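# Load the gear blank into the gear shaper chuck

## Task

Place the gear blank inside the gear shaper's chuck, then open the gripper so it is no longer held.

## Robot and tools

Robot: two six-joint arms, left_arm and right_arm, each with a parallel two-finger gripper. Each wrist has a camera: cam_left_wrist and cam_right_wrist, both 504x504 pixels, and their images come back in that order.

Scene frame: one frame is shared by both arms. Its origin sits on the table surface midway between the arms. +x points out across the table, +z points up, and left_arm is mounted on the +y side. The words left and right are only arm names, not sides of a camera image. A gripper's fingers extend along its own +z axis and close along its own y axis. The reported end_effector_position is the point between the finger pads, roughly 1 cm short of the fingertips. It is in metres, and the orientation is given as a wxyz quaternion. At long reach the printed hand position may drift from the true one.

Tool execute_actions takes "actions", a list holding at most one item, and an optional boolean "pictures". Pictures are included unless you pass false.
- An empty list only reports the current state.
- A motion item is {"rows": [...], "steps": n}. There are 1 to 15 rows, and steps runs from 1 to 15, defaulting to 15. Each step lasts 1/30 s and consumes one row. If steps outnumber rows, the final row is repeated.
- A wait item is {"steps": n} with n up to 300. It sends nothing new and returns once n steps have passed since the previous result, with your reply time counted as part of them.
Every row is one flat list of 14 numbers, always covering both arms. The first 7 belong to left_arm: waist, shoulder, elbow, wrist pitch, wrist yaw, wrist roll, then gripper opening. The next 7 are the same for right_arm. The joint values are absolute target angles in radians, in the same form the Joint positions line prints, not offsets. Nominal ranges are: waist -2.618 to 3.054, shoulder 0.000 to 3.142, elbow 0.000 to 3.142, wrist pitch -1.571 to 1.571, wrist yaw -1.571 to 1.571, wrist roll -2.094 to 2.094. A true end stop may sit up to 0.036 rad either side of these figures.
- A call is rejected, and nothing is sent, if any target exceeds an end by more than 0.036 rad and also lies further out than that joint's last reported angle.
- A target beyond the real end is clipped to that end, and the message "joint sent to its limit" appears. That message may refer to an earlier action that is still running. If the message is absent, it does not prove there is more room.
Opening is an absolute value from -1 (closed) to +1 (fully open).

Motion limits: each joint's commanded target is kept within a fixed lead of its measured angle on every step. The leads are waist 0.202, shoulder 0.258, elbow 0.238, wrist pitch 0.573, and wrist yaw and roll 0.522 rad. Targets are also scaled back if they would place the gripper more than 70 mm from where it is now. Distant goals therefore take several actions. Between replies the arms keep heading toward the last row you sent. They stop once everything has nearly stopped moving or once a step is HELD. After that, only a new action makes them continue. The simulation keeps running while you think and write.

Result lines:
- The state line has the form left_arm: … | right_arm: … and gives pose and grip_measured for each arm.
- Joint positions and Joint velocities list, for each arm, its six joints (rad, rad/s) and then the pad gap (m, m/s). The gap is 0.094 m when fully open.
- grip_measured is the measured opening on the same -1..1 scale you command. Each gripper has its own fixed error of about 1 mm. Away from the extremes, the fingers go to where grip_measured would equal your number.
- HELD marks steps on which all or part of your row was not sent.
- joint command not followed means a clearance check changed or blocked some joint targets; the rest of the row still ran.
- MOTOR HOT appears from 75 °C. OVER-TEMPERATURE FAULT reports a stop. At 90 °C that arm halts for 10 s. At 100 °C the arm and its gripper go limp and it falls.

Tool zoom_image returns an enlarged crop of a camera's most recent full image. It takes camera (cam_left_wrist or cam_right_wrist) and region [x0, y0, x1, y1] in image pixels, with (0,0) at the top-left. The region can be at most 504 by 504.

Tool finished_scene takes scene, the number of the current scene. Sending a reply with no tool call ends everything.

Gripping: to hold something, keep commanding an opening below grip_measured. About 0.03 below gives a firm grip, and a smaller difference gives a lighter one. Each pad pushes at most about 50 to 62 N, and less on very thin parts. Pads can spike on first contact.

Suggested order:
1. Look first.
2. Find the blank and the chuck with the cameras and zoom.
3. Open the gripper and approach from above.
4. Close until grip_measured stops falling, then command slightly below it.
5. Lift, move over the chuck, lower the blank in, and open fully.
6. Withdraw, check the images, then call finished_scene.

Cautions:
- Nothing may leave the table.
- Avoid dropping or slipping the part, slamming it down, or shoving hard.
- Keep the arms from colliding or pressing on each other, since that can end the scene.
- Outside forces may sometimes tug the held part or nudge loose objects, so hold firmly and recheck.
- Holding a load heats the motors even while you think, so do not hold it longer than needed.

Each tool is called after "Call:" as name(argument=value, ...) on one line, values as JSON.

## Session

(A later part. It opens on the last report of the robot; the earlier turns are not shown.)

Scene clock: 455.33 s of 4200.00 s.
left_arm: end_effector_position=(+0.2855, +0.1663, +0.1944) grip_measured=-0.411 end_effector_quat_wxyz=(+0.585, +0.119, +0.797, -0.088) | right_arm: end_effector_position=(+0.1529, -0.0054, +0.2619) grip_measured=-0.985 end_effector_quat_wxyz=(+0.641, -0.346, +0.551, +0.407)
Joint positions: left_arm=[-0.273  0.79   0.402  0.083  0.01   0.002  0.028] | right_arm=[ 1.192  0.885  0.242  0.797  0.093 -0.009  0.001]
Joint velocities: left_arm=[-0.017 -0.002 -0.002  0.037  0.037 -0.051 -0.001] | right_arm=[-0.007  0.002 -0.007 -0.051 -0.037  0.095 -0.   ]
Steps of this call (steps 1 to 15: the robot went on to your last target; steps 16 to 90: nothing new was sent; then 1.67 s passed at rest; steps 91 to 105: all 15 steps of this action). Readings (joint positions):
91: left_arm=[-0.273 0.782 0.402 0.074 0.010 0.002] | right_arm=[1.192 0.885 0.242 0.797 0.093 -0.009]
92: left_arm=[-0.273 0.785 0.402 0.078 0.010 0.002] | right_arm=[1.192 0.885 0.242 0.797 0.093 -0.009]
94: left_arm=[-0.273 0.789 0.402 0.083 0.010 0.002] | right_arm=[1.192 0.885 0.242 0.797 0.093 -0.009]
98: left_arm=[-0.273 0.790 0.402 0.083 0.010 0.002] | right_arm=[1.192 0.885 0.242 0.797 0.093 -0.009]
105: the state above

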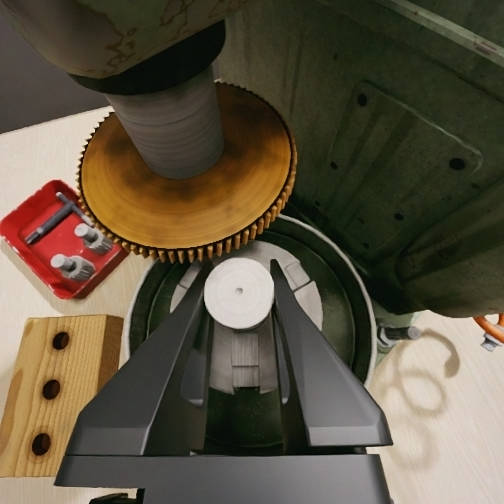

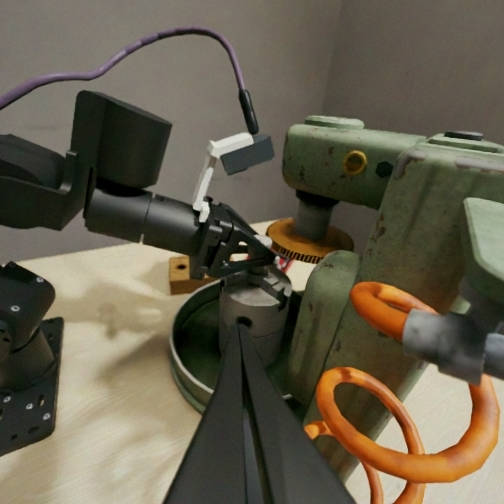

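Looks well aligned. Push down.

Call:
execute_actions(actions=[{"rows":[[-0.272,0.80,0.38,0.065,0,0,-0.45,1.2,0.88,0.26,0.81,0.1,0,-1],[-0.272,0.80,0.375,0.065,0,0,-0.45,1.2,0.88,0.26,0.81,0.1,0,-1],[-0.272,0.80,0.37,0.065,0,0,-0.45,1.2,0.88,0.26,0.81,0.1,0,-1],[-0.272,0.80,0.365,0.065,0,0,-0.45,1.2,0.88,0.26,0.81,0.1,0,-1]],"steps":15}], pictures=false)

Scene clock: 461.43 s of 4200.00 s.
left_arm: end_effector_position=(+0.2855, +0.1663, +0.1944) grip_measured=-0.411 end_effector_quat_wxyz=(+0.585, +0.119, +0.797, -0.088) | right_arm: end_effector_position=(+0.1529, -0.0054, +0.2619) grip_measured=-0.985 end_effector_quat_wxyz=(+0.641, -0.346, +0.551, +0.407)
Joint positions: left_arm=[-0.273  0.79   0.402  0.083  0.01   0.002  0.028] | right_arm=[ 1.192  0.885  0.242  0.797  0.093 -0.009  0.001]
Joint velocities: left_arm=[-0.012 -0.002 -0.017  0.007 -0.066  0.007  0.   ] | right_arm=[-0.007 -0.022 -0.017 -0.066 -0.007  0.037 -0.001]
Steps of this call (steps 1 to 15: the robot went on to your last target; steps 16 to 90: nothing new was sent; then 2.60 s passed at rest; steps 91 to 105: all 15 steps of this action). Readings (joint positions):
91: left_arm=[-0.273 0.790 0.402 0.083 0.010 0.002] | right_arm=[1.192 0.885 0.242 0.797 0.093 -0.009]
92: left_arm=[-0.273 0.790 0.402 0.083 0.010 0.002] | right_arm=[1.192 0.885 0.242 0.797 0.093 -0.009]
94: left_arm=[-0.273 0.790 0.402 0.083 0.010 0.002] | right_arm=[1.192 0.885 0.242 0.797 0.093 -0.009]
98: left_arm=[-0.273 0.790 0.402 0.083 0.010 0.002] | right_arm=[1.192 0.885 0.242 0.797 0.093 -0.009]
105: the state above

Call:
execute_actions(actions=[{"rows":[[-0.272,0.80,0.375,0.07,0.01,0,-0.45,1.2,0.88,0.26,0.81,0.1,0,-1],[-0.272,0.80,0.375,0.07,0.014,0,-0.45,1.2,0.88,0.26,0.81,0.1,0,-1],[-0.272,0.80,0.375,0.07,0.016,0,-0.45,1.2,0.88,0.26,0.81,0.1,0,-1],[-0.272,0.80,0.375,0.07,0.018,0,-0.45,1.2,0.88,0.26,0.81,0.1,0,-1],[-0.272,0.80,0.375,0.07,0.02,0,-0.45,1.2,0.88,0.26,0.81,0.1,0,-1],[-0.272,0.80,0.375,0.07,0.022,0,-0.45,1.2,0.88,0.26,0.81,0.1,0,-1],[-0.272,0.80,0.375,0.07,0.024,0,-0.45,1.2,0.88,0.26,0.81,0.1,0,-1],[-0.272,0.80,0.375,0.07,0.026,0,-0.45,1.2,0.88,0.26,0.81,0.1,0,-1],[-0.272,0.80,0.375,0.07,0.028,0,-0.45,1.2,0.88,0.26,0.81,0.1,0,-1],[-0.272,0.80,0.375,0.07,0.03,0,-0.45,1.2,0.88,0.26,0.81,0.1,0,-1]],"steps":15}])

Call:
zoom_image(camera="cam_right_wrist", region=[220, 220, 300, 300])

Scene clock: 472.03 s of 4200.00 s.
left_arm: end_effector_position=(+0.2854, +0.1663, +0.1944) grip_measured=-0.411 end_effector_quat_wxyz=(+0.585, +0.119, +0.797, -0.088) | right_arm: end_effector_position=(+0.1529, -0.0054, +0.2619) grip_measured=-0.985 end_effector_quat_wxyz=(+0.641, -0.346, +0.551, +0.407)
Joint positions: left_arm=[-0.273  0.79   0.402  0.083  0.01   0.002  0.028] | right_arm=[ 1.192  0.885  0.242  0.797  0.093 -0.009  0.001]
Joint velocities: left_arm=[-0.007 -0.002 -0.017  0.051 -0.037 -0.125  0.001] | right_arm=[ 0.007  0.007 -0.012 -0.007  0.037  0.051 -0.001]
Steps of this call (steps 1 to 15: the robot went on to your last target; steps 16 to 90: nothing new was sent; then 7.10 s passed at rest; steps 91 to 105: all 15 steps of this action). Readings (joint positions):
91: left_arm=[-0.273 0.790 0.402 0.083 0.010 0.002] | right_arm=[1.192 0.885 0.242 0.797 0.093 -0.009]
92: left_arm=[-0.273 0.790 0.402 0.083 0.010 0.002] | right_arm=[1.192 0.885 0.242 0.797 0.093 -0.009]
94: left_arm=[-0.273 0.790 0.402 0.083 0.010 0.002] | right_arm=[1.192 0.885 0.242 0.797 0.093 -0.009]
98: left_arm=[-0.273 0.790 0.402 0.083 0.010 0.002] | right_arm=[1.192 0.885 0.242 0.797 0.093 -0.009]
105: the state above

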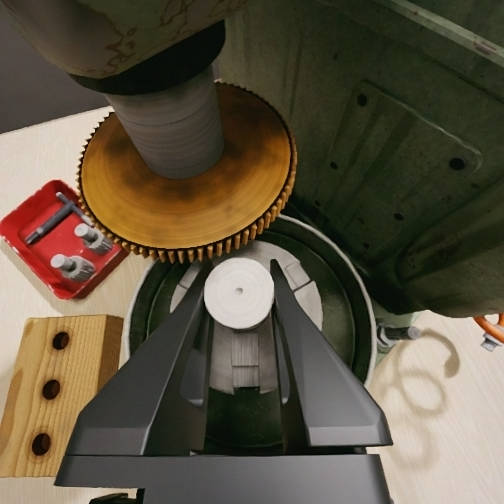

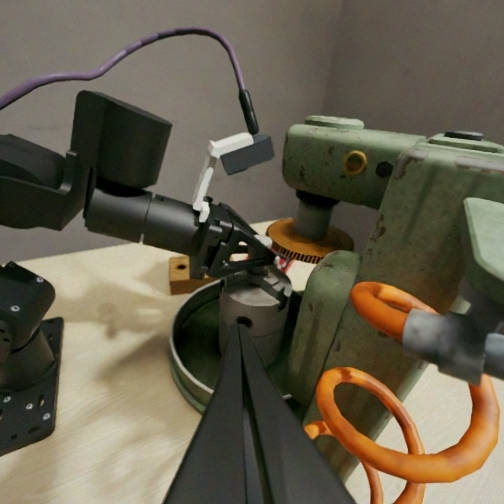

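Region (220, 220, 300, 300) of cam_right_wrist's 504x504 image, scaled by 6.300, with more detail than that image has.

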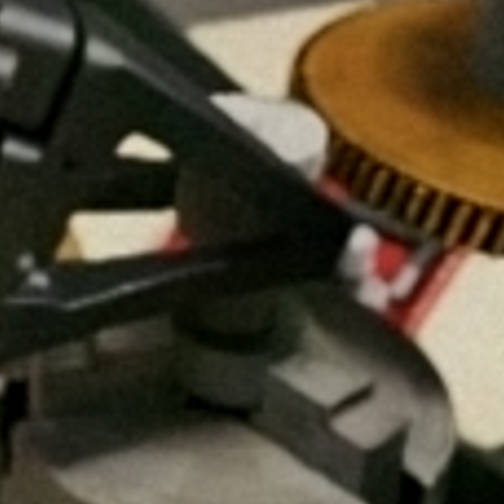

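Call:
execute_actions(actions=[{"rows":[[-0.272,0.79,0.41,0.085,0.01,0,-0.45,1.2,0.88,0.26,0.81,0.1,0,-1],[-0.272,0.79,0.41,0.085,0.01,0,-0.45,1.2,0.88,0.26,0.81,0.1,0,-1],[-0.272,0.79,0.41,0.085,0.01,0,-0.45,1.2,0.88,0.26,0.81,0.1,0,-1],[-0.272,0.79,0.41,0.085,0.01,0,-0.40,1.2,0.88,0.26,0.81,0.1,0,-1],[-0.272,0.79,0.41,0.085,0.01,0,-0.36,1.2,0.88,0.26,0.81,0.1,0,-1]],"steps":15}])

Call:
zoom_image(camera="cam_right_wrist", region=[220, 220, 300, 300])

Scene clock: 480.03 s of 4200.00 s.
left_arm: end_effector_position=(+0.2858, +0.1662, +0.1955) grip_measured=-0.362 end_effector_quat_wxyz=(+0.587, +0.119, +0.796, -0.088) | right_arm: end_effector_position=(+0.1529, -0.0054, +0.2619) grip_measured=-0.985 end_effector_quat_wxyz=(+0.641, -0.346, +0.551, +0.407)
Joint positions: left_arm=[-0.273  0.79   0.402  0.088  0.01   0.002  0.03 ] | right_arm=[ 1.192  0.885  0.242  0.797  0.093 -0.009  0.001]
Joint velocities: left_arm=[-0.012 -0.002  0.007 -0.037  0.051 -0.007  0.001] | right_arm=[-0.007 -0.012  0.002  0.051 -0.051  0.007 -0.001]
Steps of this call (steps 1 to 15: the robot went on to your last target; steps 16 to 90: nothing new was sent; then 4.50 s passed at rest; steps 91 to 105: all 15 steps of this action). Readings (joint positions):
91: left_arm=[-0.273 0.790 0.402 0.084 0.010 0.002] | right_arm=[1.192 0.885 0.242 0.797 0.093 -0.009]
92: left_arm=[-0.273 0.790 0.402 0.084 0.010 0.002] | right_arm=[1.192 0.885 0.242 0.797 0.093 -0.009]
94: left_arm=[-0.273 0.790 0.402 0.084 0.010 0.002] | right_arm=[1.192 0.885 0.242 0.797 0.093 -0.009]
98: left_arm=[-0.273 0.790 0.402 0.086 0.010 0.002] | right_arm=[1.192 0.885 0.242 0.797 0.093 -0.009]
105: the state above

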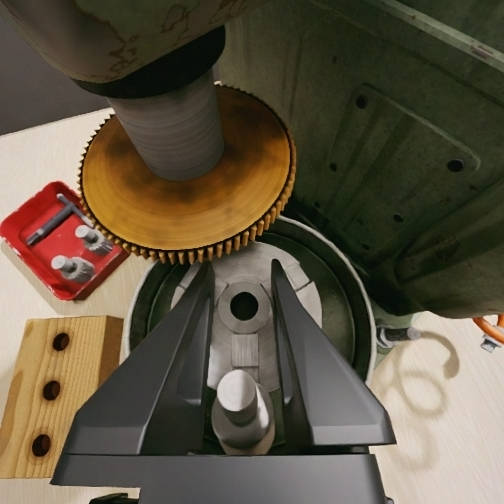

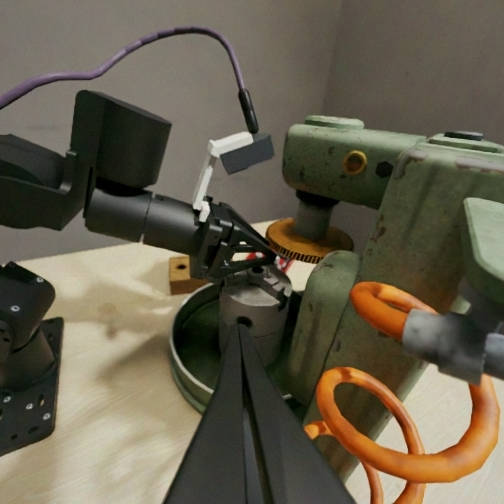

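Region (220, 220, 300, 300) of cam_right_wrist's 504x504 image, scaled by 6.300, with more detail than that image has.

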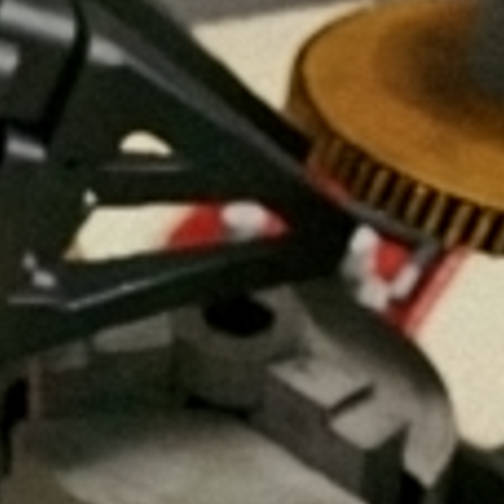

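It toppled backward. Look.

Call:
execute_actions(actions=[])

Scene clock: 481.93 s of 4200.00 s.
left_arm: end_effector_position=(+0.2858, +0.1662, +0.1956) grip_measured=-0.362 end_effector_quat_wxyz=(+0.587, +0.119, +0.796, -0.088) | right_arm: end_effector_position=(+0.1529, -0.0054, +0.2619) grip_measured=-0.985 end_effector_quat_wxyz=(+0.641, -0.346, +0.551, +0.407)
Joint positions: left_arm=[-0.273  0.79   0.402  0.088  0.01   0.002  0.03 ] | right_arm=[ 1.192  0.885  0.242  0.797  0.093 -0.009  0.001]
Joint velocities: left_arm=[-0.002  0.002 -0.002 -0.051 -0.051 -0.022 -0.   ] | right_arm=[ 0.007 -0.002  0.007 -0.022  0.022  0.051  0.   ]
Steps of this call (steps 1 to 15: the robot went on to your last target; steps 16 to 57: nothing new was sent). Readings (joint positions):
1: left_arm=[-0.273 0.790 0.402 0.088 0.010 0.002] | right_arm=[1.192 0.885 0.242 0.797 0.093 -0.009]
2: left_arm=[-0.273 0.790 0.402 0.088 0.010 0.002] | right_arm=[1.192 0.885 0.242 0.797 0.093 -0.009]
4: left_arm=[-0.273 0.790 0.402 0.088 0.010 0.002] | right_arm=[1.192 0.885 0.242 0.797 0.093 -0.009]
8: left_arm=[-0.273 0.790 0.402 0.088 0.010 0.002] | right_arm=[1.192 0.885 0.242 0.797 0.093 -0.009]
57: the state above
All arms were judged still, so your last target was given up. Only a new action makes them travel on or press farther. Fingers that are still opening or closing keep moving.

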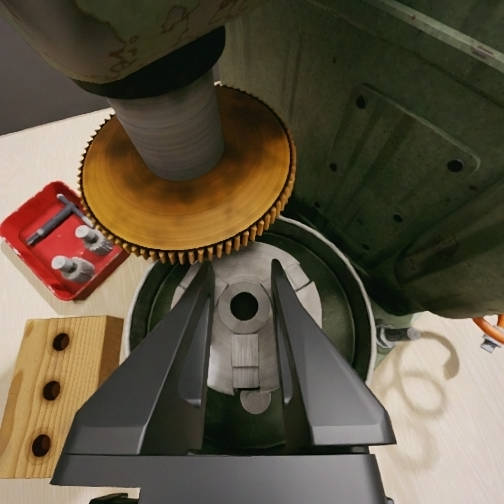

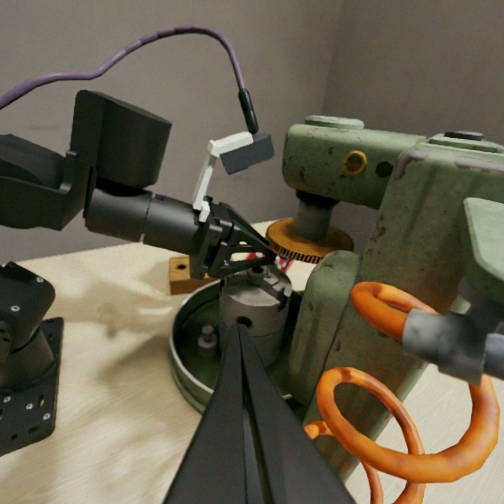

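Call:
execute_actions(actions=[{"rows":[[-0.29,0.7,0.5,0.0,0,0,0.0,1.2,0.88,0.26,0.81,0.1,0,-1],[-0.29,0.62,0.55,-0.05,0,0,0.0,1.2,0.88,0.26,0.81,0.1,0,-1],[-0.29,0.6,0.6,-0.1,0,0,0,1.2,0.88,0.26,0.81,0.1,0,-1],[-0.29,0.6,0.65,-0.17,0,0,0,1.2,0.88,0.26,0.81,0.1,0,-1],[-0.29,0.6,0.7,-0.25,0,0,0,1.2,0.88,0.26,0.81,0.1,0,-1],[-0.29,0.6,0.75,-0.32,0,0,0,1.2,0.88,0.26,0.81,0.1,0,-1],[-0.29,0.62,0.8,-0.4,0,0,0,1.2,0.88,0.26,0.81,0.1,0,-1],[-0.29,0.65,0.85,-0.48,0,0,0,1.2,0.88,0.26,0.81,0.1,0,-1],[-0.29,0.68,0.9,-0.56,0,0,0,1.2,0.88,0.26,0.81,0.1,0,-1],[-0.29,0.7,0.95,-0.65,0,0,0,1.2,0.88,0.26,0.81,0.1,0,-1],[-0.29,0.72,1.0,-0.75,0,0,0,1.2,0.88,0.26,0.81,0.1,0,-1],[-0.29,0.75,1.05,-0.85,0,0,0,1.2,0.88,0.26,0.81,0.1,0,-1],[-0.29,0.78,1.1,-0.95,0,0,0,1.2,0.88,0.26,0.81,0.1,0,-1],[-0.29,0.8,1.1,-1.05,0,0,0,1.2,0.88,0.26,0.81,0.1,0,-1],[-0.29,0.8,1.1,-1.15,0,0,0,1.2,0.88,0.26,0.81,0.1,0,-1]],"steps":15}], pictures=false)

Call:
execute_actions(actions=[{"steps":20}])

Scene clock: 526.90 s of 4200.00 s.
left_arm: end_effector_position=(+0.2374, +0.1781, +0.3502) grip_measured=-0.002 end_effector_quat_wxyz=(+0.566, +0.125, +0.810, -0.087) | right_arm: end_effector_position=(+0.1529, -0.0054, +0.2619) grip_measured=-0.985 end_effector_quat_wxyz=(+0.641, -0.346, +0.551, +0.407)
Joint positions: left_arm=[-0.282  0.748  1.084 -0.687  0.008  0.002  0.047] | right_arm=[ 1.192  0.885  0.242  0.797  0.093 -0.009  0.001]
Joint velocities: left_arm=[ 0.007  0.471  0.379 -1.985 -0.022 -0.022  0.001] | right_arm=[ 0.017  0.002 -0.007 -0.051  0.081 -0.007  0.   ]
Steps of this call (steps 1 to 90: nothing new was sent; then 41.47 s passed at rest; steps 91 to 105: all 15 steps of this action). Readings (joint positions):
91: left_arm=[-0.274 0.781 0.411 0.067 0.009 0.002] | right_arm=[1.192 0.885 0.242 0.797 0.093 -0.009]
92: left_arm=[-0.277 0.756 0.429 0.029 0.008 0.002] | right_arm=[1.192 0.885 0.242 0.797 0.093 -0.009]
94: left_arm=[-0.280 0.689 0.492 -0.039 0.008 0.002] | right_arm=[1.192 0.885 0.242 0.797 0.093 -0.009]
98: left_arm=[-0.282 0.639 0.743 -0.216 0.008 0.002] | right_arm=[1.192 0.885 0.242 0.797 0.093 -0.009]
105: the state above

Scene clock: 527.57 s of 4200.00 s.
left_arm: end_effector_position=(+0.1879, +0.1933, +0.2519) grip_measured=-0.002 end_effector_quat_wxyz=(+0.356, +0.141, +0.922, -0.057) | right_arm: end_effector_position=(+0.1529, -0.0054, +0.2619) grip_measured=-0.985 end_effector_quat_wxyz=(+0.641, -0.346, +0.551, +0.407)
Joint positions: left_arm=[-0.282  0.797  1.091 -1.127  0.008  0.002  0.047] | right_arm=[ 1.192  0.885  0.242  0.797  0.093 -0.009  0.001]
Joint velocities: left_arm=[-0.007 -0.012  0.007  0.051  0.007 -0.007  0.   ] | right_arm=[-0.012  0.002  0.012 -0.037 -0.037  0.022 -0.001]
Steps of this call (steps 1 to 20: the robot went on to your last target). Readings (joint positions):
1: left_arm=[-0.282 0.762 1.091 -0.756 0.008 0.002] | right_arm=[1.192 0.885 0.242 0.797 0.093 -0.009]
2: left_arm=[-0.282 0.773 1.091 -0.826 0.008 0.002] | right_arm=[1.192 0.885 0.242 0.797 0.093 -0.009]
4: left_arm=[-0.282 0.792 1.091 -0.948 0.008 0.002] | right_arm=[1.192 0.885 0.242 0.797 0.093 -0.009]
8: left_arm=[-0.282 0.797 1.091 -1.066 0.008 0.002] | right_arm=[1.192 0.885 0.242 0.797 0.093 -0.009]
20: the state above

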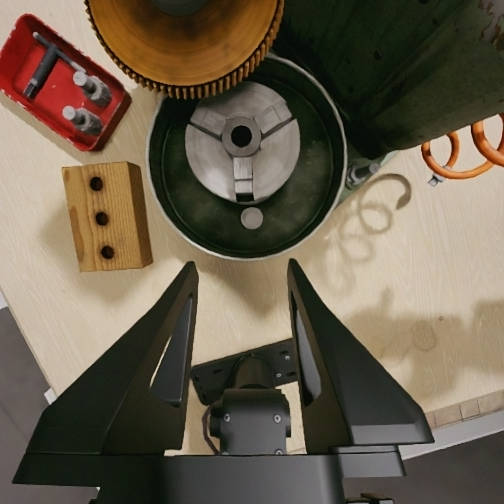

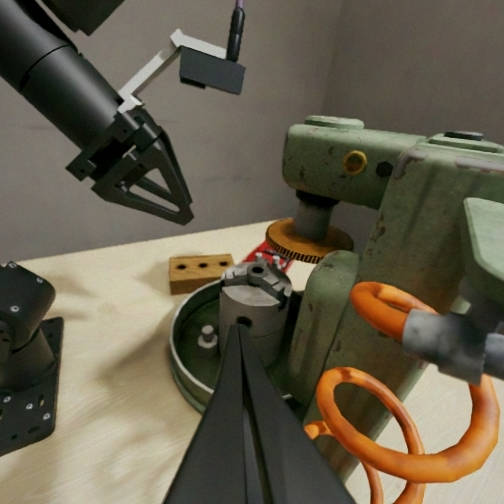

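Call:
execute_actions(actions=[{"rows":[[-0.295,0.78,1.04,-1.10,0,0,0,1.2,0.88,0.26,0.81,0.1,0,-1],[-0.30,0.77,0.99,-1.06,0,0,0,1.2,0.88,0.26,0.81,0.1,0,-1],[-0.305,0.76,0.94,-1.02,0,0,0,1.2,0.88,0.26,0.81,0.1,0,-1],[-0.307,0.75,0.89,-0.98,0,0,0,1.2,0.88,0.26,0.81,0.1,0,-1],[-0.307,0.74,0.84,-0.94,0,0,0,1.2,0.88,0.26,0.81,0.1,0,-1],[-0.307,0.73,0.79,-0.90,0,0,0,1.2,0.88,0.26,0.81,0.1,0,-1],[-0.307,0.72,0.74,-0.86,0,0,0,1.2,0.88,0.26,0.81,0.1,0,-1],[-0.307,0.71,0.69,-0.82,0,0,0,1.2,0.88,0.26,0.81,0.1,0,-1],[-0.307,0.70,0.64,-0.78,0,0,0,1.2,0.88,0.26,0.81,0.1,0,-1],[-0.307,0.69,0.60,-0.74,0,0,0,1.2,0.88,0.26,0.81,0.1,0,-1],[-0.307,0.685,0.57,-0.72,0,0,0,1.2,0.88,0.26,0.81,0.1,0,-1]],"steps":15}], pictures=false)

Call:
execute_actions(actions=[{"steps":15}])

Scene clock: 543.23 s of 4200.00 s.
left_arm: end_effector_position=(+0.1839, +0.1908, +0.1133) grip_measured=-0.002 end_effector_quat_wxyz=(+0.301, +0.151, +0.940, -0.051) | right_arm: end_effector_position=(+0.1529, -0.0054, +0.2619) grip_measured=-0.985 end_effector_quat_wxyz=(+0.641, -0.346, +0.551, +0.407)
Joint positions: left_arm=[-0.3    0.718  0.571 -0.804  0.007  0.002  0.047] | right_arm=[ 1.192  0.885  0.242  0.797  0.093 -0.009  0.001]
Joint velocities: left_arm=[ 0.007 -0.037 -0.017  0.286  0.066 -0.022  0.   ] | right_arm=[-0.012  0.012  0.002 -0.037  0.037  0.051 -0.001]
Steps of this call (steps 1 to 30: the robot went on to your last target; steps 31 to 90: nothing new was sent; then 12.17 s passed at rest; steps 91 to 105: all 15 steps of this action). Readings (joint positions):
91: left_arm=[-0.283 0.797 1.087 -1.124 0.008 0.002] | right_arm=[1.192 0.885 0.242 0.797 0.093 -0.009]
92: left_arm=[-0.286 0.794 1.072 -1.107 0.007 0.002] | right_arm=[1.192 0.885 0.242 0.797 0.093 -0.009]
94: left_arm=[-0.295 0.779 1.004 -1.052 0.007 0.002] | right_arm=[1.192 0.885 0.242 0.797 0.093 -0.009]
98: left_arm=[-0.300 0.749 0.795 -0.938 0.007 0.002] | right_arm=[1.192 0.885 0.242 0.797 0.093 -0.009]
105: the state above

Scene clock: 543.73 s of 4200.00 s.
left_arm: end_effector_position=(+0.1990, +0.1859, +0.1275) grip_measured=-0.002 end_effector_quat_wxyz=(+0.343, +0.149, +0.926, -0.057) | right_arm: end_effector_position=(+0.1529, -0.0054, +0.2619) grip_measured=-0.985 end_effector_quat_wxyz=(+0.641, -0.346, +0.551, +0.407)
Joint positions: left_arm=[-0.3    0.709  0.571 -0.723  0.007  0.002  0.047] | right_arm=[ 1.192  0.885  0.242  0.797  0.093 -0.009  0.001]
Joint velocities: left_arm=[-0.022 -0.012 -0.007  0.081  0.022  0.051  0.001] | right_arm=[ 0.007  0.002  0.002  0.081  0.139  0.007 -0.001]
Steps of this call (steps 1 to 15: the robot went on to your last target). Readings (joint positions):
1: left_arm=[-0.300 0.716 0.571 -0.790 0.007 0.002] | right_arm=[1.192 0.885 0.242 0.797 0.093 -0.009]
2: left_arm=[-0.300 0.713 0.571 -0.775 0.007 0.002] | right_arm=[1.192 0.885 0.242 0.797 0.093 -0.009]
4: left_arm=[-0.300 0.710 0.571 -0.753 0.007 0.002] | right_arm=[1.192 0.885 0.242 0.797 0.093 -0.009]
8: left_arm=[-0.300 0.709 0.571 -0.732 0.007 0.002] | right_arm=[1.192 0.885 0.242 0.797 0.093 -0.009]
15: the state above

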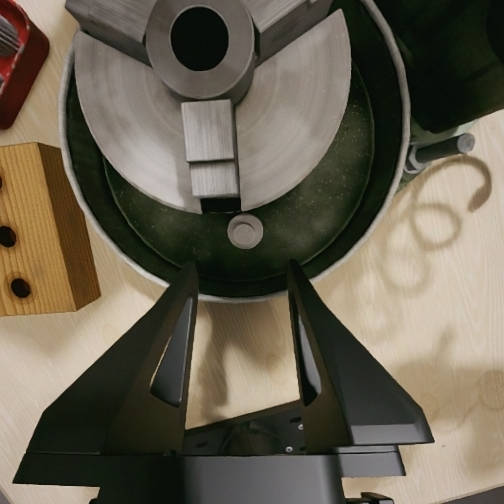

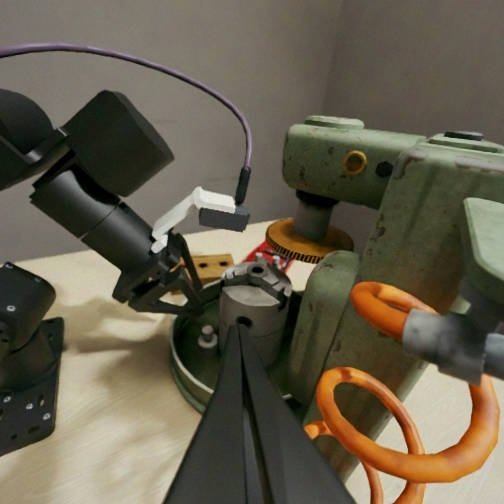

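Call:
execute_actions(actions=[{"rows":[[-0.31,0.67,0.55,-0.69,0,0,0,1.2,0.88,0.26,0.81,0.1,0,-1],[-0.31,0.655,0.52,-0.66,0,0,0,1.2,0.88,0.26,0.81,0.1,0,-1],[-0.31,0.64,0.495,-0.63,0,0,0,1.2,0.88,0.26,0.81,0.1,0,-1],[-0.31,0.625,0.47,-0.60,0,0,0,1.2,0.88,0.26,0.81,0.1,0,-1],[-0.31,0.61,0.445,-0.57,0,0,0,1.2,0.88,0.26,0.81,0.1,0,-1],[-0.31,0.595,0.42,-0.54,0,0,0,1.2,0.88,0.26,0.81,0.1,0,-1],[-0.31,0.58,0.395,-0.51,0,0,0,1.2,0.88,0.26,0.81,0.1,0,-1],[-0.31,0.565,0.37,-0.49,0,0,0,1.2,0.88,0.26,0.81,0.1,0,-1],[-0.31,0.55,0.345,-0.47,0,0,0,1.2,0.88,0.26,0.81,0.1,0,-1],[-0.31,0.54,0.32,-0.45,0,0,0,1.2,0.88,0.26,0.81,0.1,0,-1],[-0.31,0.53,0.295,-0.43,0,0,0,1.2,0.88,0.26,0.81,0.1,0,-1],[-0.31,0.52,0.27,-0.41,0,0,0,1.2,0.88,0.26,0.81,0.1,0,-1],[-0.31,0.515,0.25,-0.40,0,0,0,1.2,0.88,0.26,0.81,0.1,0,-1],[-0.31,0.515,0.235,-0.39,0,0,0,1.2,0.88,0.26,0.81,0.1,0,-1],[-0.31,0.515,0.22,-0.385,0,0,0,1.2,0.88,0.26,0.81,0.1,0,-1]],"steps":15}], pictures=false)

Call:
execute_actions(actions=[{"steps":15}])

Scene clock: 563.63 s of 4200.00 s.
left_arm: end_effector_position=(+0.1987, +0.1853, +0.0814) grip_measured=-0.002 end_effector_quat_wxyz=(+0.406, +0.146, +0.899, -0.068) | right_arm: end_effector_position=(+0.1529, -0.0054, +0.2619) grip_measured=-0.985 end_effector_quat_wxyz=(+0.641, -0.346, +0.551, +0.407)
Joint positions: left_arm=[-0.303  0.541  0.265 -0.446  0.007  0.002  0.047] | right_arm=[ 1.192  0.885  0.242  0.797  0.093 -0.009  0.001]
Joint velocities: left_arm=[-0.022 -0.081 -0.52   0.359  0.007 -0.037  0.   ] | right_arm=[ 0.002 -0.012  0.002 -0.066  0.037 -0.051 -0.001]
Steps of this call (steps 1 to 15: the robot went on to your last target; steps 16 to 90: nothing new was sent; then 16.40 s passed at rest; steps 91 to 105: all 15 steps of this action). Readings (joint positions):
91: left_arm=[-0.300 0.707 0.571 -0.718 0.007 0.002] | right_arm=[1.192 0.885 0.242 0.797 0.093 -0.009]
92: left_arm=[-0.301 0.701 0.565 -0.707 0.007 0.002] | right_arm=[1.192 0.885 0.242 0.797 0.093 -0.009]
94: left_arm=[-0.302 0.672 0.536 -0.666 0.007 0.002] | right_arm=[1.192 0.885 0.242 0.797 0.093 -0.009]
98: left_arm=[-0.303 0.611 0.436 -0.576 0.007 0.002] | right_arm=[1.192 0.885 0.242 0.797 0.093 -0.009]
105: the state above

Scene clock: 564.13 s of 4200.00 s.
left_arm: end_effector_position=(+0.2024, +0.1841, +0.0782) grip_measured=-0.002 end_effector_quat_wxyz=(+0.418, +0.146, +0.894, -0.070) | right_arm: end_effector_position=(+0.1529, -0.0054, +0.2619) grip_measured=-0.985 end_effector_quat_wxyz=(+0.641, -0.346, +0.551, +0.407)
Joint positions: left_arm=[-0.303  0.541  0.233 -0.387  0.007  0.002  0.047] | right_arm=[ 1.192  0.885  0.242  0.797  0.093 -0.009  0.001]
Joint velocities: left_arm=[ 0.017 -0.007  0.002  0.051 -0.066 -0.081 -0.   ] | right_arm=[-0.007 -0.012 -0.002 -0.037 -0.007 -0.022 -0.   ]
Steps of this call (steps 1 to 15: the robot went on to your last target). Readings (joint positions):
1: left_arm=[-0.303 0.541 0.251 -0.437 0.007 0.002] | right_arm=[1.192 0.885 0.242 0.797 0.093 -0.009]
2: left_arm=[-0.303 0.541 0.241 -0.431 0.007 0.002] | right_arm=[1.192 0.885 0.242 0.797 0.093 -0.009]
4: left_arm=[-0.303 0.541 0.233 -0.423 0.007 0.002] | right_arm=[1.192 0.885 0.242 0.797 0.093 -0.009]
8: left_arm=[-0.303 0.541 0.233 -0.400 0.007 0.002] | right_arm=[1.192 0.885 0.242 0.797 0.093 -0.009]
15: the state above

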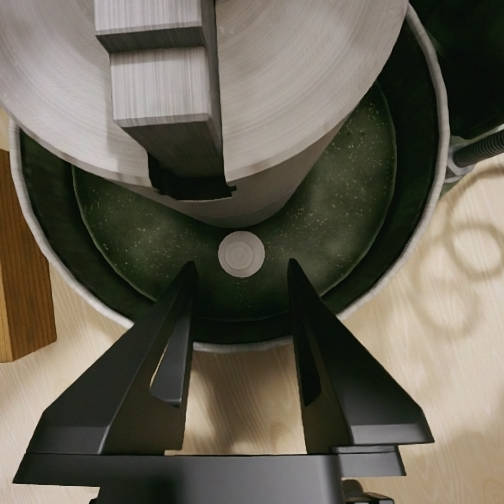

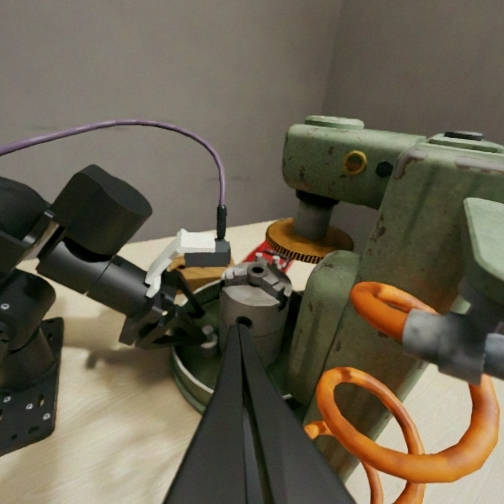

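Call:
execute_actions(actions=[{"rows":[[-0.31,0.51,0.21,-0.36,0,0,-0.1,1.2,0.88,0.26,0.81,0.1,0,-1],[-0.31,0.505,0.195,-0.335,0,0,-0.1,1.2,0.88,0.26,0.81,0.1,0,-1],[-0.31,0.50,0.18,-0.31,0,0,-0.1,1.2,0.88,0.26,0.81,0.1,0,-1],[-0.31,0.495,0.165,-0.285,0,0,-0.1,1.2,0.88,0.26,0.81,0.1,0,-1],[-0.31,0.49,0.15,-0.26,0,0,-0.1,1.2,0.88,0.26,0.81,0.1,0,-1],[-0.31,0.485,0.135,-0.235,0,0,-0.1,1.2,0.88,0.26,0.81,0.1,0,-1],[-0.31,0.48,0.12,-0.21,0,0,-0.1,1.2,0.88,0.26,0.81,0.1,0,-1],[-0.31,0.477,0.105,-0.185,0,0,-0.1,1.2,0.88,0.26,0.81,0.1,0,-1],[-0.31,0.477,0.09,-0.16,0,0,-0.1,1.2,0.88,0.26,0.81,0.1,0,-1],[-0.31,0.477,0.075,-0.135,0,0,-0.1,1.2,0.88,0.26,0.81,0.1,0,-1],[-0.31,0.477,0.06,-0.115,0,0,-0.1,1.2,0.88,0.26,0.81,0.1,0,-1],[-0.31,0.477,0.045,-0.10,0,0,-0.1,1.2,0.88,0.26,0.81,0.1,0,-1],[-0.31,0.477,0.035,-0.095,0,0,-0.1,1.2,0.88,0.26,0.81,0.1,0,-1]],"steps":15}], pictures=false)

Call:
execute_actions(actions=[{"steps":15}])

Call:
zoom_image(camera="cam_right_wrist", region=[120, 230, 280, 390])

Scene clock: 585.30 s of 4200.00 s.
left_arm: end_effector_position=(+0.2126, +0.1808, +0.0659) grip_measured=-0.098 end_effector_quat_wxyz=(+0.479, +0.140, +0.863, -0.079) | right_arm: end_effector_position=(+0.1529, -0.0054, +0.2619) grip_measured=-0.985 end_effector_quat_wxyz=(+0.641, -0.346, +0.551, +0.407)
Joint positions: left_arm=[-0.303  0.499  0.068 -0.125  0.006  0.     0.042] | right_arm=[ 1.192  0.885  0.242  0.797  0.093 -0.009  0.001]
Joint velocities: left_arm=[ 0.002  0.002 -0.12   0.227  0.007 -0.007 -0.001] | right_arm=[-0.007 -0.027 -0.007 -0.007 -0.007  0.037 -0.001]
Steps of this call (steps 1 to 15: the robot went on to your last target; steps 16 to 90: nothing new was sent; then 17.67 s passed at rest; steps 91 to 105: all 15 steps of this action). Readings (joint positions):
91: left_arm=[-0.303 0.541 0.233 -0.382 0.007 0.002] | right_arm=[1.192 0.885 0.242 0.797 0.093 -0.009]
92: left_arm=[-0.303 0.540 0.230 -0.373 0.007 0.002] | right_arm=[1.192 0.885 0.242 0.797 0.093 -0.009]
94: left_arm=[-0.303 0.528 0.213 -0.341 0.007 0.002] | right_arm=[1.192 0.885 0.242 0.797 0.093 -0.009]
98: left_arm=[-0.303 0.507 0.154 -0.264 0.007 0.002] | right_arm=[1.192 0.885 0.242 0.797 0.093 -0.009]
105: the state above

Scene clock: 585.80 s of 4200.00 s.
left_arm: end_effector_position=(+0.2146, +0.1801, +0.0676) grip_measured=-0.098 end_effector_quat_wxyz=(+0.488, +0.139, +0.858, -0.081) | right_arm: end_effector_position=(+0.1529, -0.0054, +0.2619) grip_measured=-0.985 end_effector_quat_wxyz=(+0.641, -0.346, +0.551, +0.407)
Joint positions: left_arm=[-0.303  0.499  0.057 -0.094  0.006  0.     0.042] | right_arm=[ 1.192  0.885  0.242  0.797  0.093 -0.009  0.001]
Joint velocities: left_arm=[-0.017 -0.002  0.007  0.037 -0.022 -0.037 -0.001] | right_arm=[-0.012 -0.002 -0.002 -0.081  0.007  0.051 -0.   ]
Steps of this call (steps 1 to 15: the robot went on to your last target). Readings (joint positions):
1: left_arm=[-0.303 0.499 0.065 -0.116 0.006 0.000] | right_arm=[1.192 0.885 0.242 0.797 0.093 -0.009]
2: left_arm=[-0.303 0.499 0.062 -0.111 0.006 0.000] | right_arm=[1.192 0.885 0.242 0.797 0.093 -0.009]
4: left_arm=[-0.303 0.499 0.059 -0.103 0.006 0.000] | right_arm=[1.192 0.885 0.242 0.797 0.093 -0.009]
8: left_arm=[-0.303 0.499 0.057 -0.098 0.006 0.000] | right_arm=[1.192 0.885 0.242 0.797 0.093 -0.009]
15: the state above

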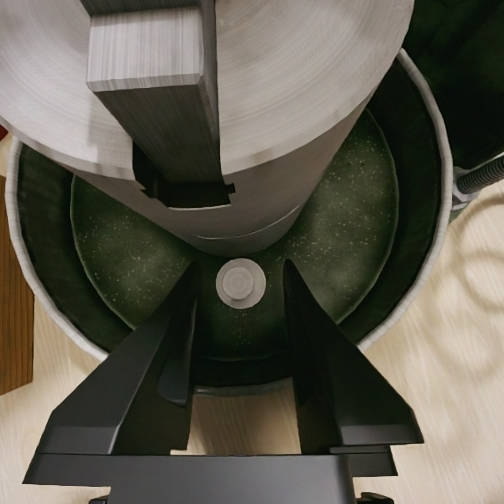

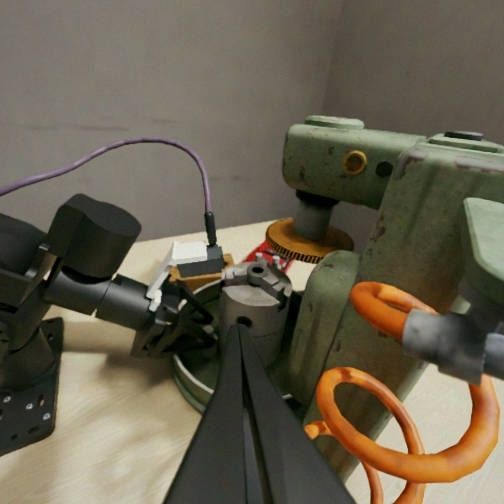

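Region (120, 230, 280, 390) of cam_right_wrist's 504x504 image, scaled by 3.150, with more detail than that image has.

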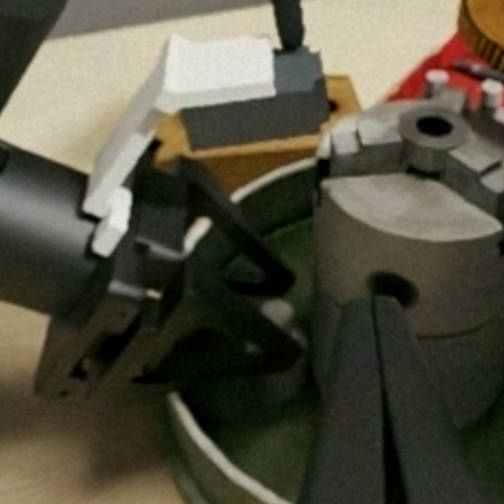

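Call:
execute_actions(actions=[{"rows":[[-0.31,0.49,0.055,-0.095,0,0,-0.3,1.2,0.88,0.26,0.81,0.1,0,-1],[-0.31,0.49,0.055,-0.095,0,0,-0.45,1.2,0.88,0.26,0.81,0.1,0,-1],[-0.31,0.49,0.055,-0.095,0,0,-0.55,1.2,0.88,0.26,0.81,0.1,0,-1],[-0.31,0.49,0.055,-0.095,0,0,-0.62,1.2,0.88,0.26,0.81,0.1,0,-1],[-0.31,0.49,0.055,-0.095,0,0,-0.68,1.2,0.88,0.26,0.81,0.1,0,-1],[-0.31,0.49,0.055,-0.095,0,0,-0.72,1.2,0.88,0.26,0.81,0.1,0,-1]],"steps":15}])

Scene clock: 592.37 s of 4200.00 s.
left_arm: end_effector_position=(+0.2150, +0.1806, +0.0680) grip_measured=-0.698 end_effector_quat_wxyz=(+0.489, +0.138, +0.858, -0.080) | right_arm: end_effector_position=(+0.1529, -0.0054, +0.2619) grip_measured=-0.985 end_effector_quat_wxyz=(+0.641, -0.346, +0.551, +0.407)
Joint positions: left_arm=[-0.303  0.499  0.057 -0.092  0.003  0.     0.014] | right_arm=[ 1.192  0.885  0.242  0.797  0.093 -0.009  0.001]
Joint velocities: left_arm=[-0.012 -0.007 -0.002 -0.007  0.066 -0.007  0.003] | right_arm=[-0.002 -0.002  0.002  0.037 -0.051  0.037 -0.   ]
Steps of this call (steps 1 to 15: the robot went on to your last target; steps 16 to 90: nothing new was sent; then 3.07 s passed at rest; steps 91 to 105: all 15 steps of this action). Readings (joint positions):
91: left_arm=[-0.303 0.499 0.057 -0.093 0.006 0.000] | right_arm=[1.192 0.885 0.242 0.797 0.093 -0.009]
92: left_arm=[-0.303 0.499 0.057 -0.093 0.006 0.000] | right_arm=[1.192 0.885 0.242 0.797 0.093 -0.009]
94: left_arm=[-0.303 0.499 0.057 -0.093 0.006 0.000] | right_arm=[1.192 0.885 0.242 0.797 0.093 -0.009]
98: left_arm=[-0.303 0.499 0.057 -0.092 0.003 0.000] | right_arm=[1.192 0.885 0.242 0.797 0.093 -0.009]
105: the state above

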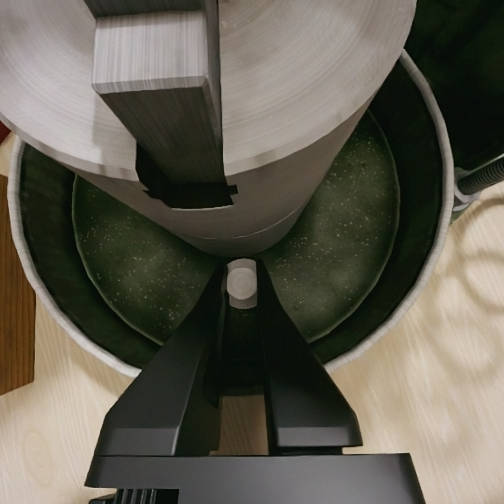

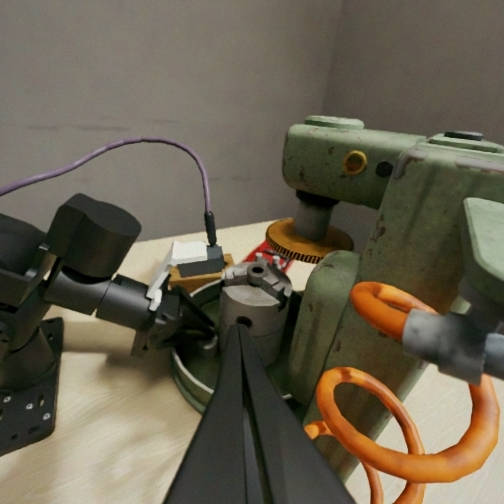

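Call:
execute_actions(actions=[{"rows":[[-0.31,0.49,0.07,-0.095,0,0,-0.75,1.2,0.88,0.26,0.81,0.1,0,-1],[-0.31,0.48,0.09,-0.10,0,0,-0.75,1.2,0.88,0.26,0.81,0.1,0,-1],[-0.31,0.47,0.11,-0.12,0,0,-0.75,1.2,0.88,0.26,0.81,0.1,0,-1],[-0.31,0.465,0.13,-0.145,0,0,-0.75,1.2,0.88,0.26,0.81,0.1,0,-1],[-0.31,0.46,0.155,-0.175,0,0,-0.75,1.2,0.88,0.26,0.81,0.1,0,-1],[-0.31,0.455,0.18,-0.205,0,0,-0.75,1.2,0.88,0.26,0.81,0.1,0,-1],[-0.31,0.45,0.205,-0.235,0,0,-0.75,1.2,0.88,0.26,0.81,0.1,0,-1],[-0.31,0.445,0.23,-0.265,0,0,-0.75,1.2,0.88,0.26,0.81,0.1,0,-1],[-0.31,0.44,0.255,-0.295,0,0,-0.75,1.2,0.88,0.26,0.81,0.1,0,-1],[-0.31,0.435,0.28,-0.325,0,0,-0.75,1.2,0.88,0.26,0.81,0.1,0,-1],[-0.31,0.43,0.305,-0.355,0,0,-0.75,1.2,0.88,0.26,0.81,0.1,0,-1],[-0.31,0.43,0.33,-0.385,0,0,-0.75,1.2,0.88,0.26,0.81,0.1,0,-1],[-0.31,0.43,0.355,-0.415,0,0,-0.75,1.2,0.88,0.26,0.81,0.1,0,-1],[-0.31,0.43,0.38,-0.44,0,0,-0.75,1.2,0.88,0.26,0.81,0.1,0,-1],[-0.31,0.43,0.40,-0.46,0,0,-0.75,1.2,0.88,0.26,0.81,0.1,0,-1]],"steps":15}], pictures=false)

Call:
execute_actions(actions=[{"steps":15}])

Scene clock: 620.97 s of 4200.00 s.
left_arm: end_effector_position=(+0.2161, +0.1802, +0.1392) grip_measured=-0.698 end_effector_quat_wxyz=(+0.496, +0.137, +0.853, -0.081) | right_arm: end_effector_position=(+0.1529, -0.0054, +0.2619) grip_measured=-0.985 end_effector_quat_wxyz=(+0.641, -0.346, +0.551, +0.407)
Joint positions: left_arm=[-0.303  0.46   0.324 -0.381  0.003  0.     0.014] | right_arm=[ 1.192  0.885  0.242  0.797  0.093 -0.009  0.001]
Joint velocities: left_arm=[-0.012 -0.017  0.691 -0.623  0.007  0.037  0.001] | right_arm=[-0.012 -0.007  0.012  0.095 -0.081 -0.051 -0.001]
Steps of this call (steps 1 to 15: the robot went on to your last target; steps 16 to 90: nothing new was sent; then 25.10 s passed at rest; steps 91 to 105: all 15 steps of this action). Readings (joint positions):
91: left_arm=[-0.303 0.499 0.057 -0.092 0.003 0.000] | right_arm=[1.192 0.885 0.242 0.797 0.093 -0.009]
92: left_arm=[-0.303 0.499 0.057 -0.092 0.003 0.000] | right_arm=[1.192 0.885 0.242 0.797 0.093 -0.009]
94: left_arm=[-0.303 0.499 0.068 -0.110 0.003 0.000] | right_arm=[1.192 0.885 0.242 0.797 0.093 -0.009]
98: left_arm=[-0.303 0.487 0.140 -0.204 0.003 0.000] | right_arm=[1.192 0.885 0.242 0.797 0.093 -0.009]
105: the state above

Scene clock: 621.47 s of 4200.00 s.
left_arm: end_effector_position=(+0.2097, +0.1823, +0.1436) grip_measured=-0.698 end_effector_quat_wxyz=(+0.481, +0.139, +0.862, -0.078) | right_arm: end_effector_position=(+0.1529, -0.0054, +0.2619) grip_measured=-0.985 end_effector_quat_wxyz=(+0.641, -0.346, +0.551, +0.407)
Joint positions: left_arm=[-0.303  0.456  0.371 -0.468  0.003  0.     0.014] | right_arm=[ 1.192  0.885  0.242  0.797  0.093 -0.009  0.001]
Joint velocities: left_arm=[-0.027 -0.007  0.007 -0.007 -0.022 -0.007  0.   ] | right_arm=[-0.007 -0.012  0.012  0.022  0.037  0.007  0.   ]
Steps of this call (steps 1 to 15: the robot went on to your last target). Readings (joint positions):
1: left_arm=[-0.303 0.460 0.345 -0.397 0.003 0.000] | right_arm=[1.192 0.885 0.242 0.797 0.093 -0.009]
2: left_arm=[-0.303 0.458 0.359 -0.408 0.003 0.000] | right_arm=[1.192 0.885 0.242 0.797 0.093 -0.009]
4: left_arm=[-0.303 0.456 0.371 -0.423 0.003 0.000] | right_arm=[1.192 0.885 0.242 0.797 0.093 -0.009]
8: left_arm=[-0.303 0.456 0.371 -0.451 0.003 0.000] | right_arm=[1.192 0.885 0.242 0.797 0.093 -0.009]
15: the state above

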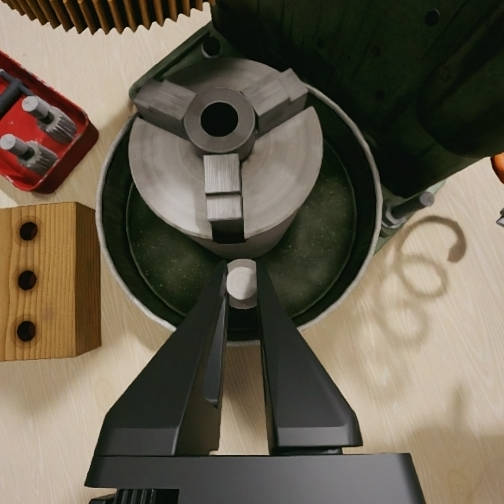

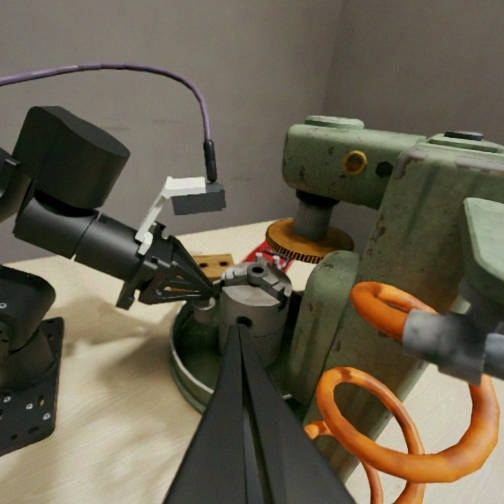

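Call:
execute_actions(actions=[{"rows":[[-0.31,0.43,0.40,-0.46,0,0,-0.75,0.2,0.4,0.5,0.1,-1.0,0,-1]],"steps":15}], pictures=false)

Call:
execute_actions(actions=[{"steps":30}], pictures=false)

Call:
execute_actions(actions=[{"rows":[[-0.34,0.43,0.40,-0.46,0,0,-0.75,0.2,0.4,0.5,0.1,-1.0,0,-1],[-0.38,0.43,0.40,-0.46,0,0,-0.75,0.2,0.4,0.5,0.1,-1.0,0,-1],[-0.43,0.43,0.40,-0.46,0,0,-0.75,0.2,0.4,0.5,0.1,-1.0,0,-1],[-0.49,0.43,0.40,-0.46,0,0,-0.75,0.2,0.4,0.5,0.1,-1.0,0,-1],[-0.55,0.43,0.40,-0.46,0,0,-0.75,0.2,0.4,0.5,0.1,-1.0,0,-1],[-0.61,0.43,0.40,-0.46,0,0,-0.75,0.2,0.4,0.5,0.1,-1.0,0,-1],[-0.67,0.43,0.40,-0.46,0,0,-0.75,0.2,0.4,0.5,0.1,-1.0,0,-1],[-0.73,0.43,0.40,-0.46,0,0,-0.75,0.2,0.4,0.5,0.1,-1.0,0,-1],[-0.79,0.43,0.40,-0.46,0,0,-0.75,0.2,0.4,0.5,0.1,-1.0,0,-1],[-0.85,0.43,0.40,-0.46,0,0,-0.75,0.2,0.4,0.5,0.1,-1.0,0,-1],[-0.91,0.43,0.40,-0.46,0,0,-0.75,0.2,0.4,0.5,0.1,-1.0,0,-1],[-0.97,0.43,0.40,-0.46,0,0,-0.75,0.2,0.4,0.5,0.1,-1.0,0,-1],[-1.02,0.43,0.40,-0.46,0,0,-0.75,0.2,0.4,0.5,0.1,-1.0,0,-1],[-1.06,0.43,0.40,-0.46,0,0,-0.75,0.2,0.4,0.5,0.1,-1.0,0,-1],[-1.1,0.43,0.40,-0.46,0,0,-0.75,0.2,0.4,0.5,0.1,-1.0,0,-1]],"steps":15}], pictures=false)

Call:
execute_actions(actions=[{"steps":15}])

Scene clock: 646.10 s of 4200.00 s.
left_arm: end_effector_position=(+0.2094, +0.1824, +0.1431) grip_measured=-0.698 end_effector_quat_wxyz=(+0.480, +0.139, +0.863, -0.078) | right_arm: end_effector_position=(+0.1694, -0.1268, +0.3547) grip_measured=-0.985 end_effector_quat_wxyz=(+0.676, -0.419, +0.494, +0.352)
Joint positions: left_arm=[-0.303  0.456  0.371 -0.47   0.003  0.     0.014] | right_arm=[ 0.214  0.391  0.508  0.152 -0.922 -0.007  0.001]
Joint velocities: left_arm=[ 0.007  0.002 -0.012 -0.051 -0.007  0.007 -0.   ] | right_arm=[-0.242  0.017  0.002 -0.403 -0.432 -0.007  0.   ]
Steps of this call (steps 1 to 15: the robot went on to your last target; steps 16 to 90: nothing new was sent; then 21.13 s passed at rest; steps 91 to 105: all 15 steps of this action). Readings (joint positions):
91: left_arm=[-0.303 0.456 0.371 -0.470 0.003 0.000] | right_arm=[1.149 0.844 0.278 0.679 -0.003 -0.008]
92: left_arm=[-0.303 0.456 0.371 -0.470 0.003 0.000] | right_arm=[1.078 0.778 0.330 0.523 -0.108 -0.008]
94: left_arm=[-0.303 0.456 0.371 -0.470 0.003 0.000] | right_arm=[0.928 0.627 0.423 0.360 -0.291 -0.007]
98: left_arm=[-0.303 0.456 0.371 -0.470 0.003 0.000] | right_arm=[0.621 0.399 0.511 0.280 -0.668 -0.007]
105: the state above

Scene clock: 647.10 s of 4200.00 s.
left_arm: end_effector_position=(+0.2094, +0.1824, +0.1431) grip_measured=-0.698 end_effector_quat_wxyz=(+0.480, +0.139, +0.863, -0.078) | right_arm: end_effector_position=(+0.1599, -0.1223, +0.3464) grip_measured=-0.985 end_effector_quat_wxyz=(+0.651, -0.439, +0.494, +0.373)
Joint positions: left_arm=[-0.303  0.456  0.371 -0.47   0.003  0.     0.014] | right_arm=[ 0.209  0.391  0.508  0.119 -0.996 -0.007  0.001]
Joint velocities: left_arm=[ 0.002  0.007  0.002  0.007 -0.022 -0.022 -0.001] | right_arm=[ 0.007  0.012  0.002 -0.007 -0.125  0.095 -0.001]
Steps of this call (steps 1 to 30: the robot went on to your last target). Readings (joint positions):
1: left_arm=[-0.303 0.456 0.371 -0.470 0.003 0.000] | right_arm=[0.209 0.391 0.508 0.143 -0.935 -0.007]
2: left_arm=[-0.303 0.456 0.371 -0.470 0.003 0.000] | right_arm=[0.209 0.391 0.508 0.137 -0.947 -0.007]
4: left_arm=[-0.303 0.456 0.371 -0.470 0.003 0.000] | right_arm=[0.209 0.391 0.508 0.130 -0.966 -0.007]
8: left_arm=[-0.303 0.456 0.371 -0.470 0.003 0.000] | right_arm=[0.209 0.391 0.508 0.123 -0.984 -0.007]
30: the state above
All arms were judged still, so your last target was given up. Only a new action makes them travel on or press farther. Fingers that are still opening or closing keep moving.

Scene clock: 647.60 s of 4200.00 s.
left_arm: end_effector_position=(+0.1012, +0.0480, +0.1431) grip_measured=-0.698 end_effector_quat_wxyz=(+0.422, +0.436, +0.757, -0.243) | right_arm: end_effector_position=(+0.1599, -0.1223, +0.3464) grip_measured=-0.985 end_effector_quat_wxyz=(+0.651, -0.439, +0.494, +0.373)
Joint positions: left_arm=[-1.029  0.456  0.371 -0.47   0.002  0.     0.014] | right_arm=[ 0.209  0.391  0.508  0.119 -0.996 -0.007  0.001]
Joint velocities: left_arm=[-1.263  0.012 -0.007 -0.051  0.037 -0.007 -0.002] | right_arm=[-0.002 -0.007  0.002 -0.051 -0.022  0.007  0.   ]
Steps of this call (steps 1 to 15: all 15 steps of this action). Readings (joint positions):
1: left_arm=[-0.308 0.456 0.371 -0.470 0.001 0.000] | right_arm=[0.209 0.391 0.508 0.119 -0.996 -0.007]
2: left_arm=[-0.326 0.456 0.371 -0.470 -0.003 0.000] | right_arm=[0.209 0.391 0.508 0.119 -0.996 -0.007]
4: left_arm=[-0.400 0.456 0.371 -0.470 -0.009 0.000] | right_arm=[0.209 0.391 0.508 0.119 -0.996 -0.007]
8: left_arm=[-0.630 0.456 0.371 -0.470 -0.007 0.000] | right_arm=[0.209 0.391 0.508 0.119 -0.996 -0.007]
15: the state above

Scene clock: 648.10 s of 4200.00 s.
left_arm: end_effector_position=(+0.0862, +0.0399, +0.1431) grip_measured=-0.698 end_effector_quat_wxyz=(+0.412, +0.462, +0.742, -0.259) | right_arm: end_effector_position=(+0.1599, -0.1223, +0.3464) grip_measured=-0.985 end_effector_quat_wxyz=(+0.651, -0.439, +0.494, +0.373)
Joint positions: left_arm=[-1.094  0.456  0.371 -0.47   0.008  0.     0.014] | right_arm=[ 0.209  0.391  0.508  0.119 -0.996 -0.007  0.001]
Joint velocities: left_arm=[-0.002 -0.002 -0.007  0.007  0.007 -0.007 -0.   ] | right_arm=[ 0.007 -0.002 -0.007 -0.007  0.007 -0.022 -0.   ]
Steps of this call (steps 1 to 15: the robot went on to your last target). Readings (joint positions):
1: left_arm=[-1.064 0.456 0.371 -0.470 0.006 0.000] | right_arm=[0.209 0.391 0.508 0.119 -0.996 -0.007]
2: left_arm=[-1.084 0.456 0.371 -0.470 0.009 0.000] | right_arm=[0.209 0.391 0.508 0.119 -0.996 -0.007]
4: left_arm=[-1.094 0.456 0.371 -0.470 0.010 0.000] | right_arm=[0.209 0.391 0.508 0.119 -0.996 -0.007]
8: left_arm=[-1.094 0.456 0.371 -0.470 0.009 0.000] | right_arm=[0.209 0.391 0.508 0.119 -0.996 -0.007]
15: the state above

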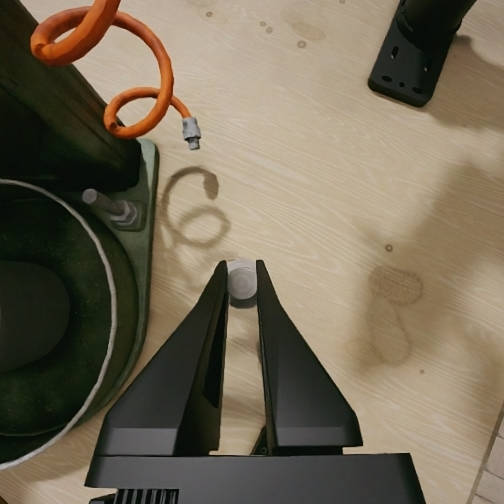

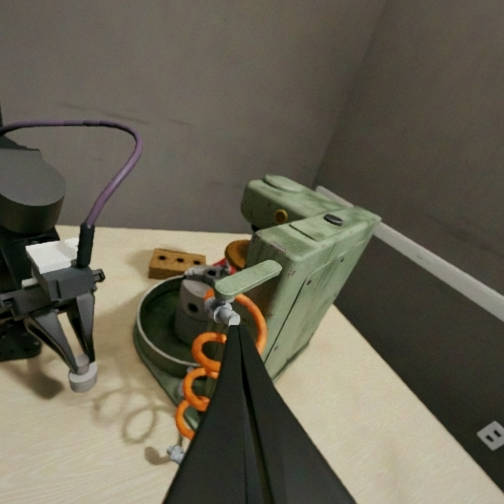

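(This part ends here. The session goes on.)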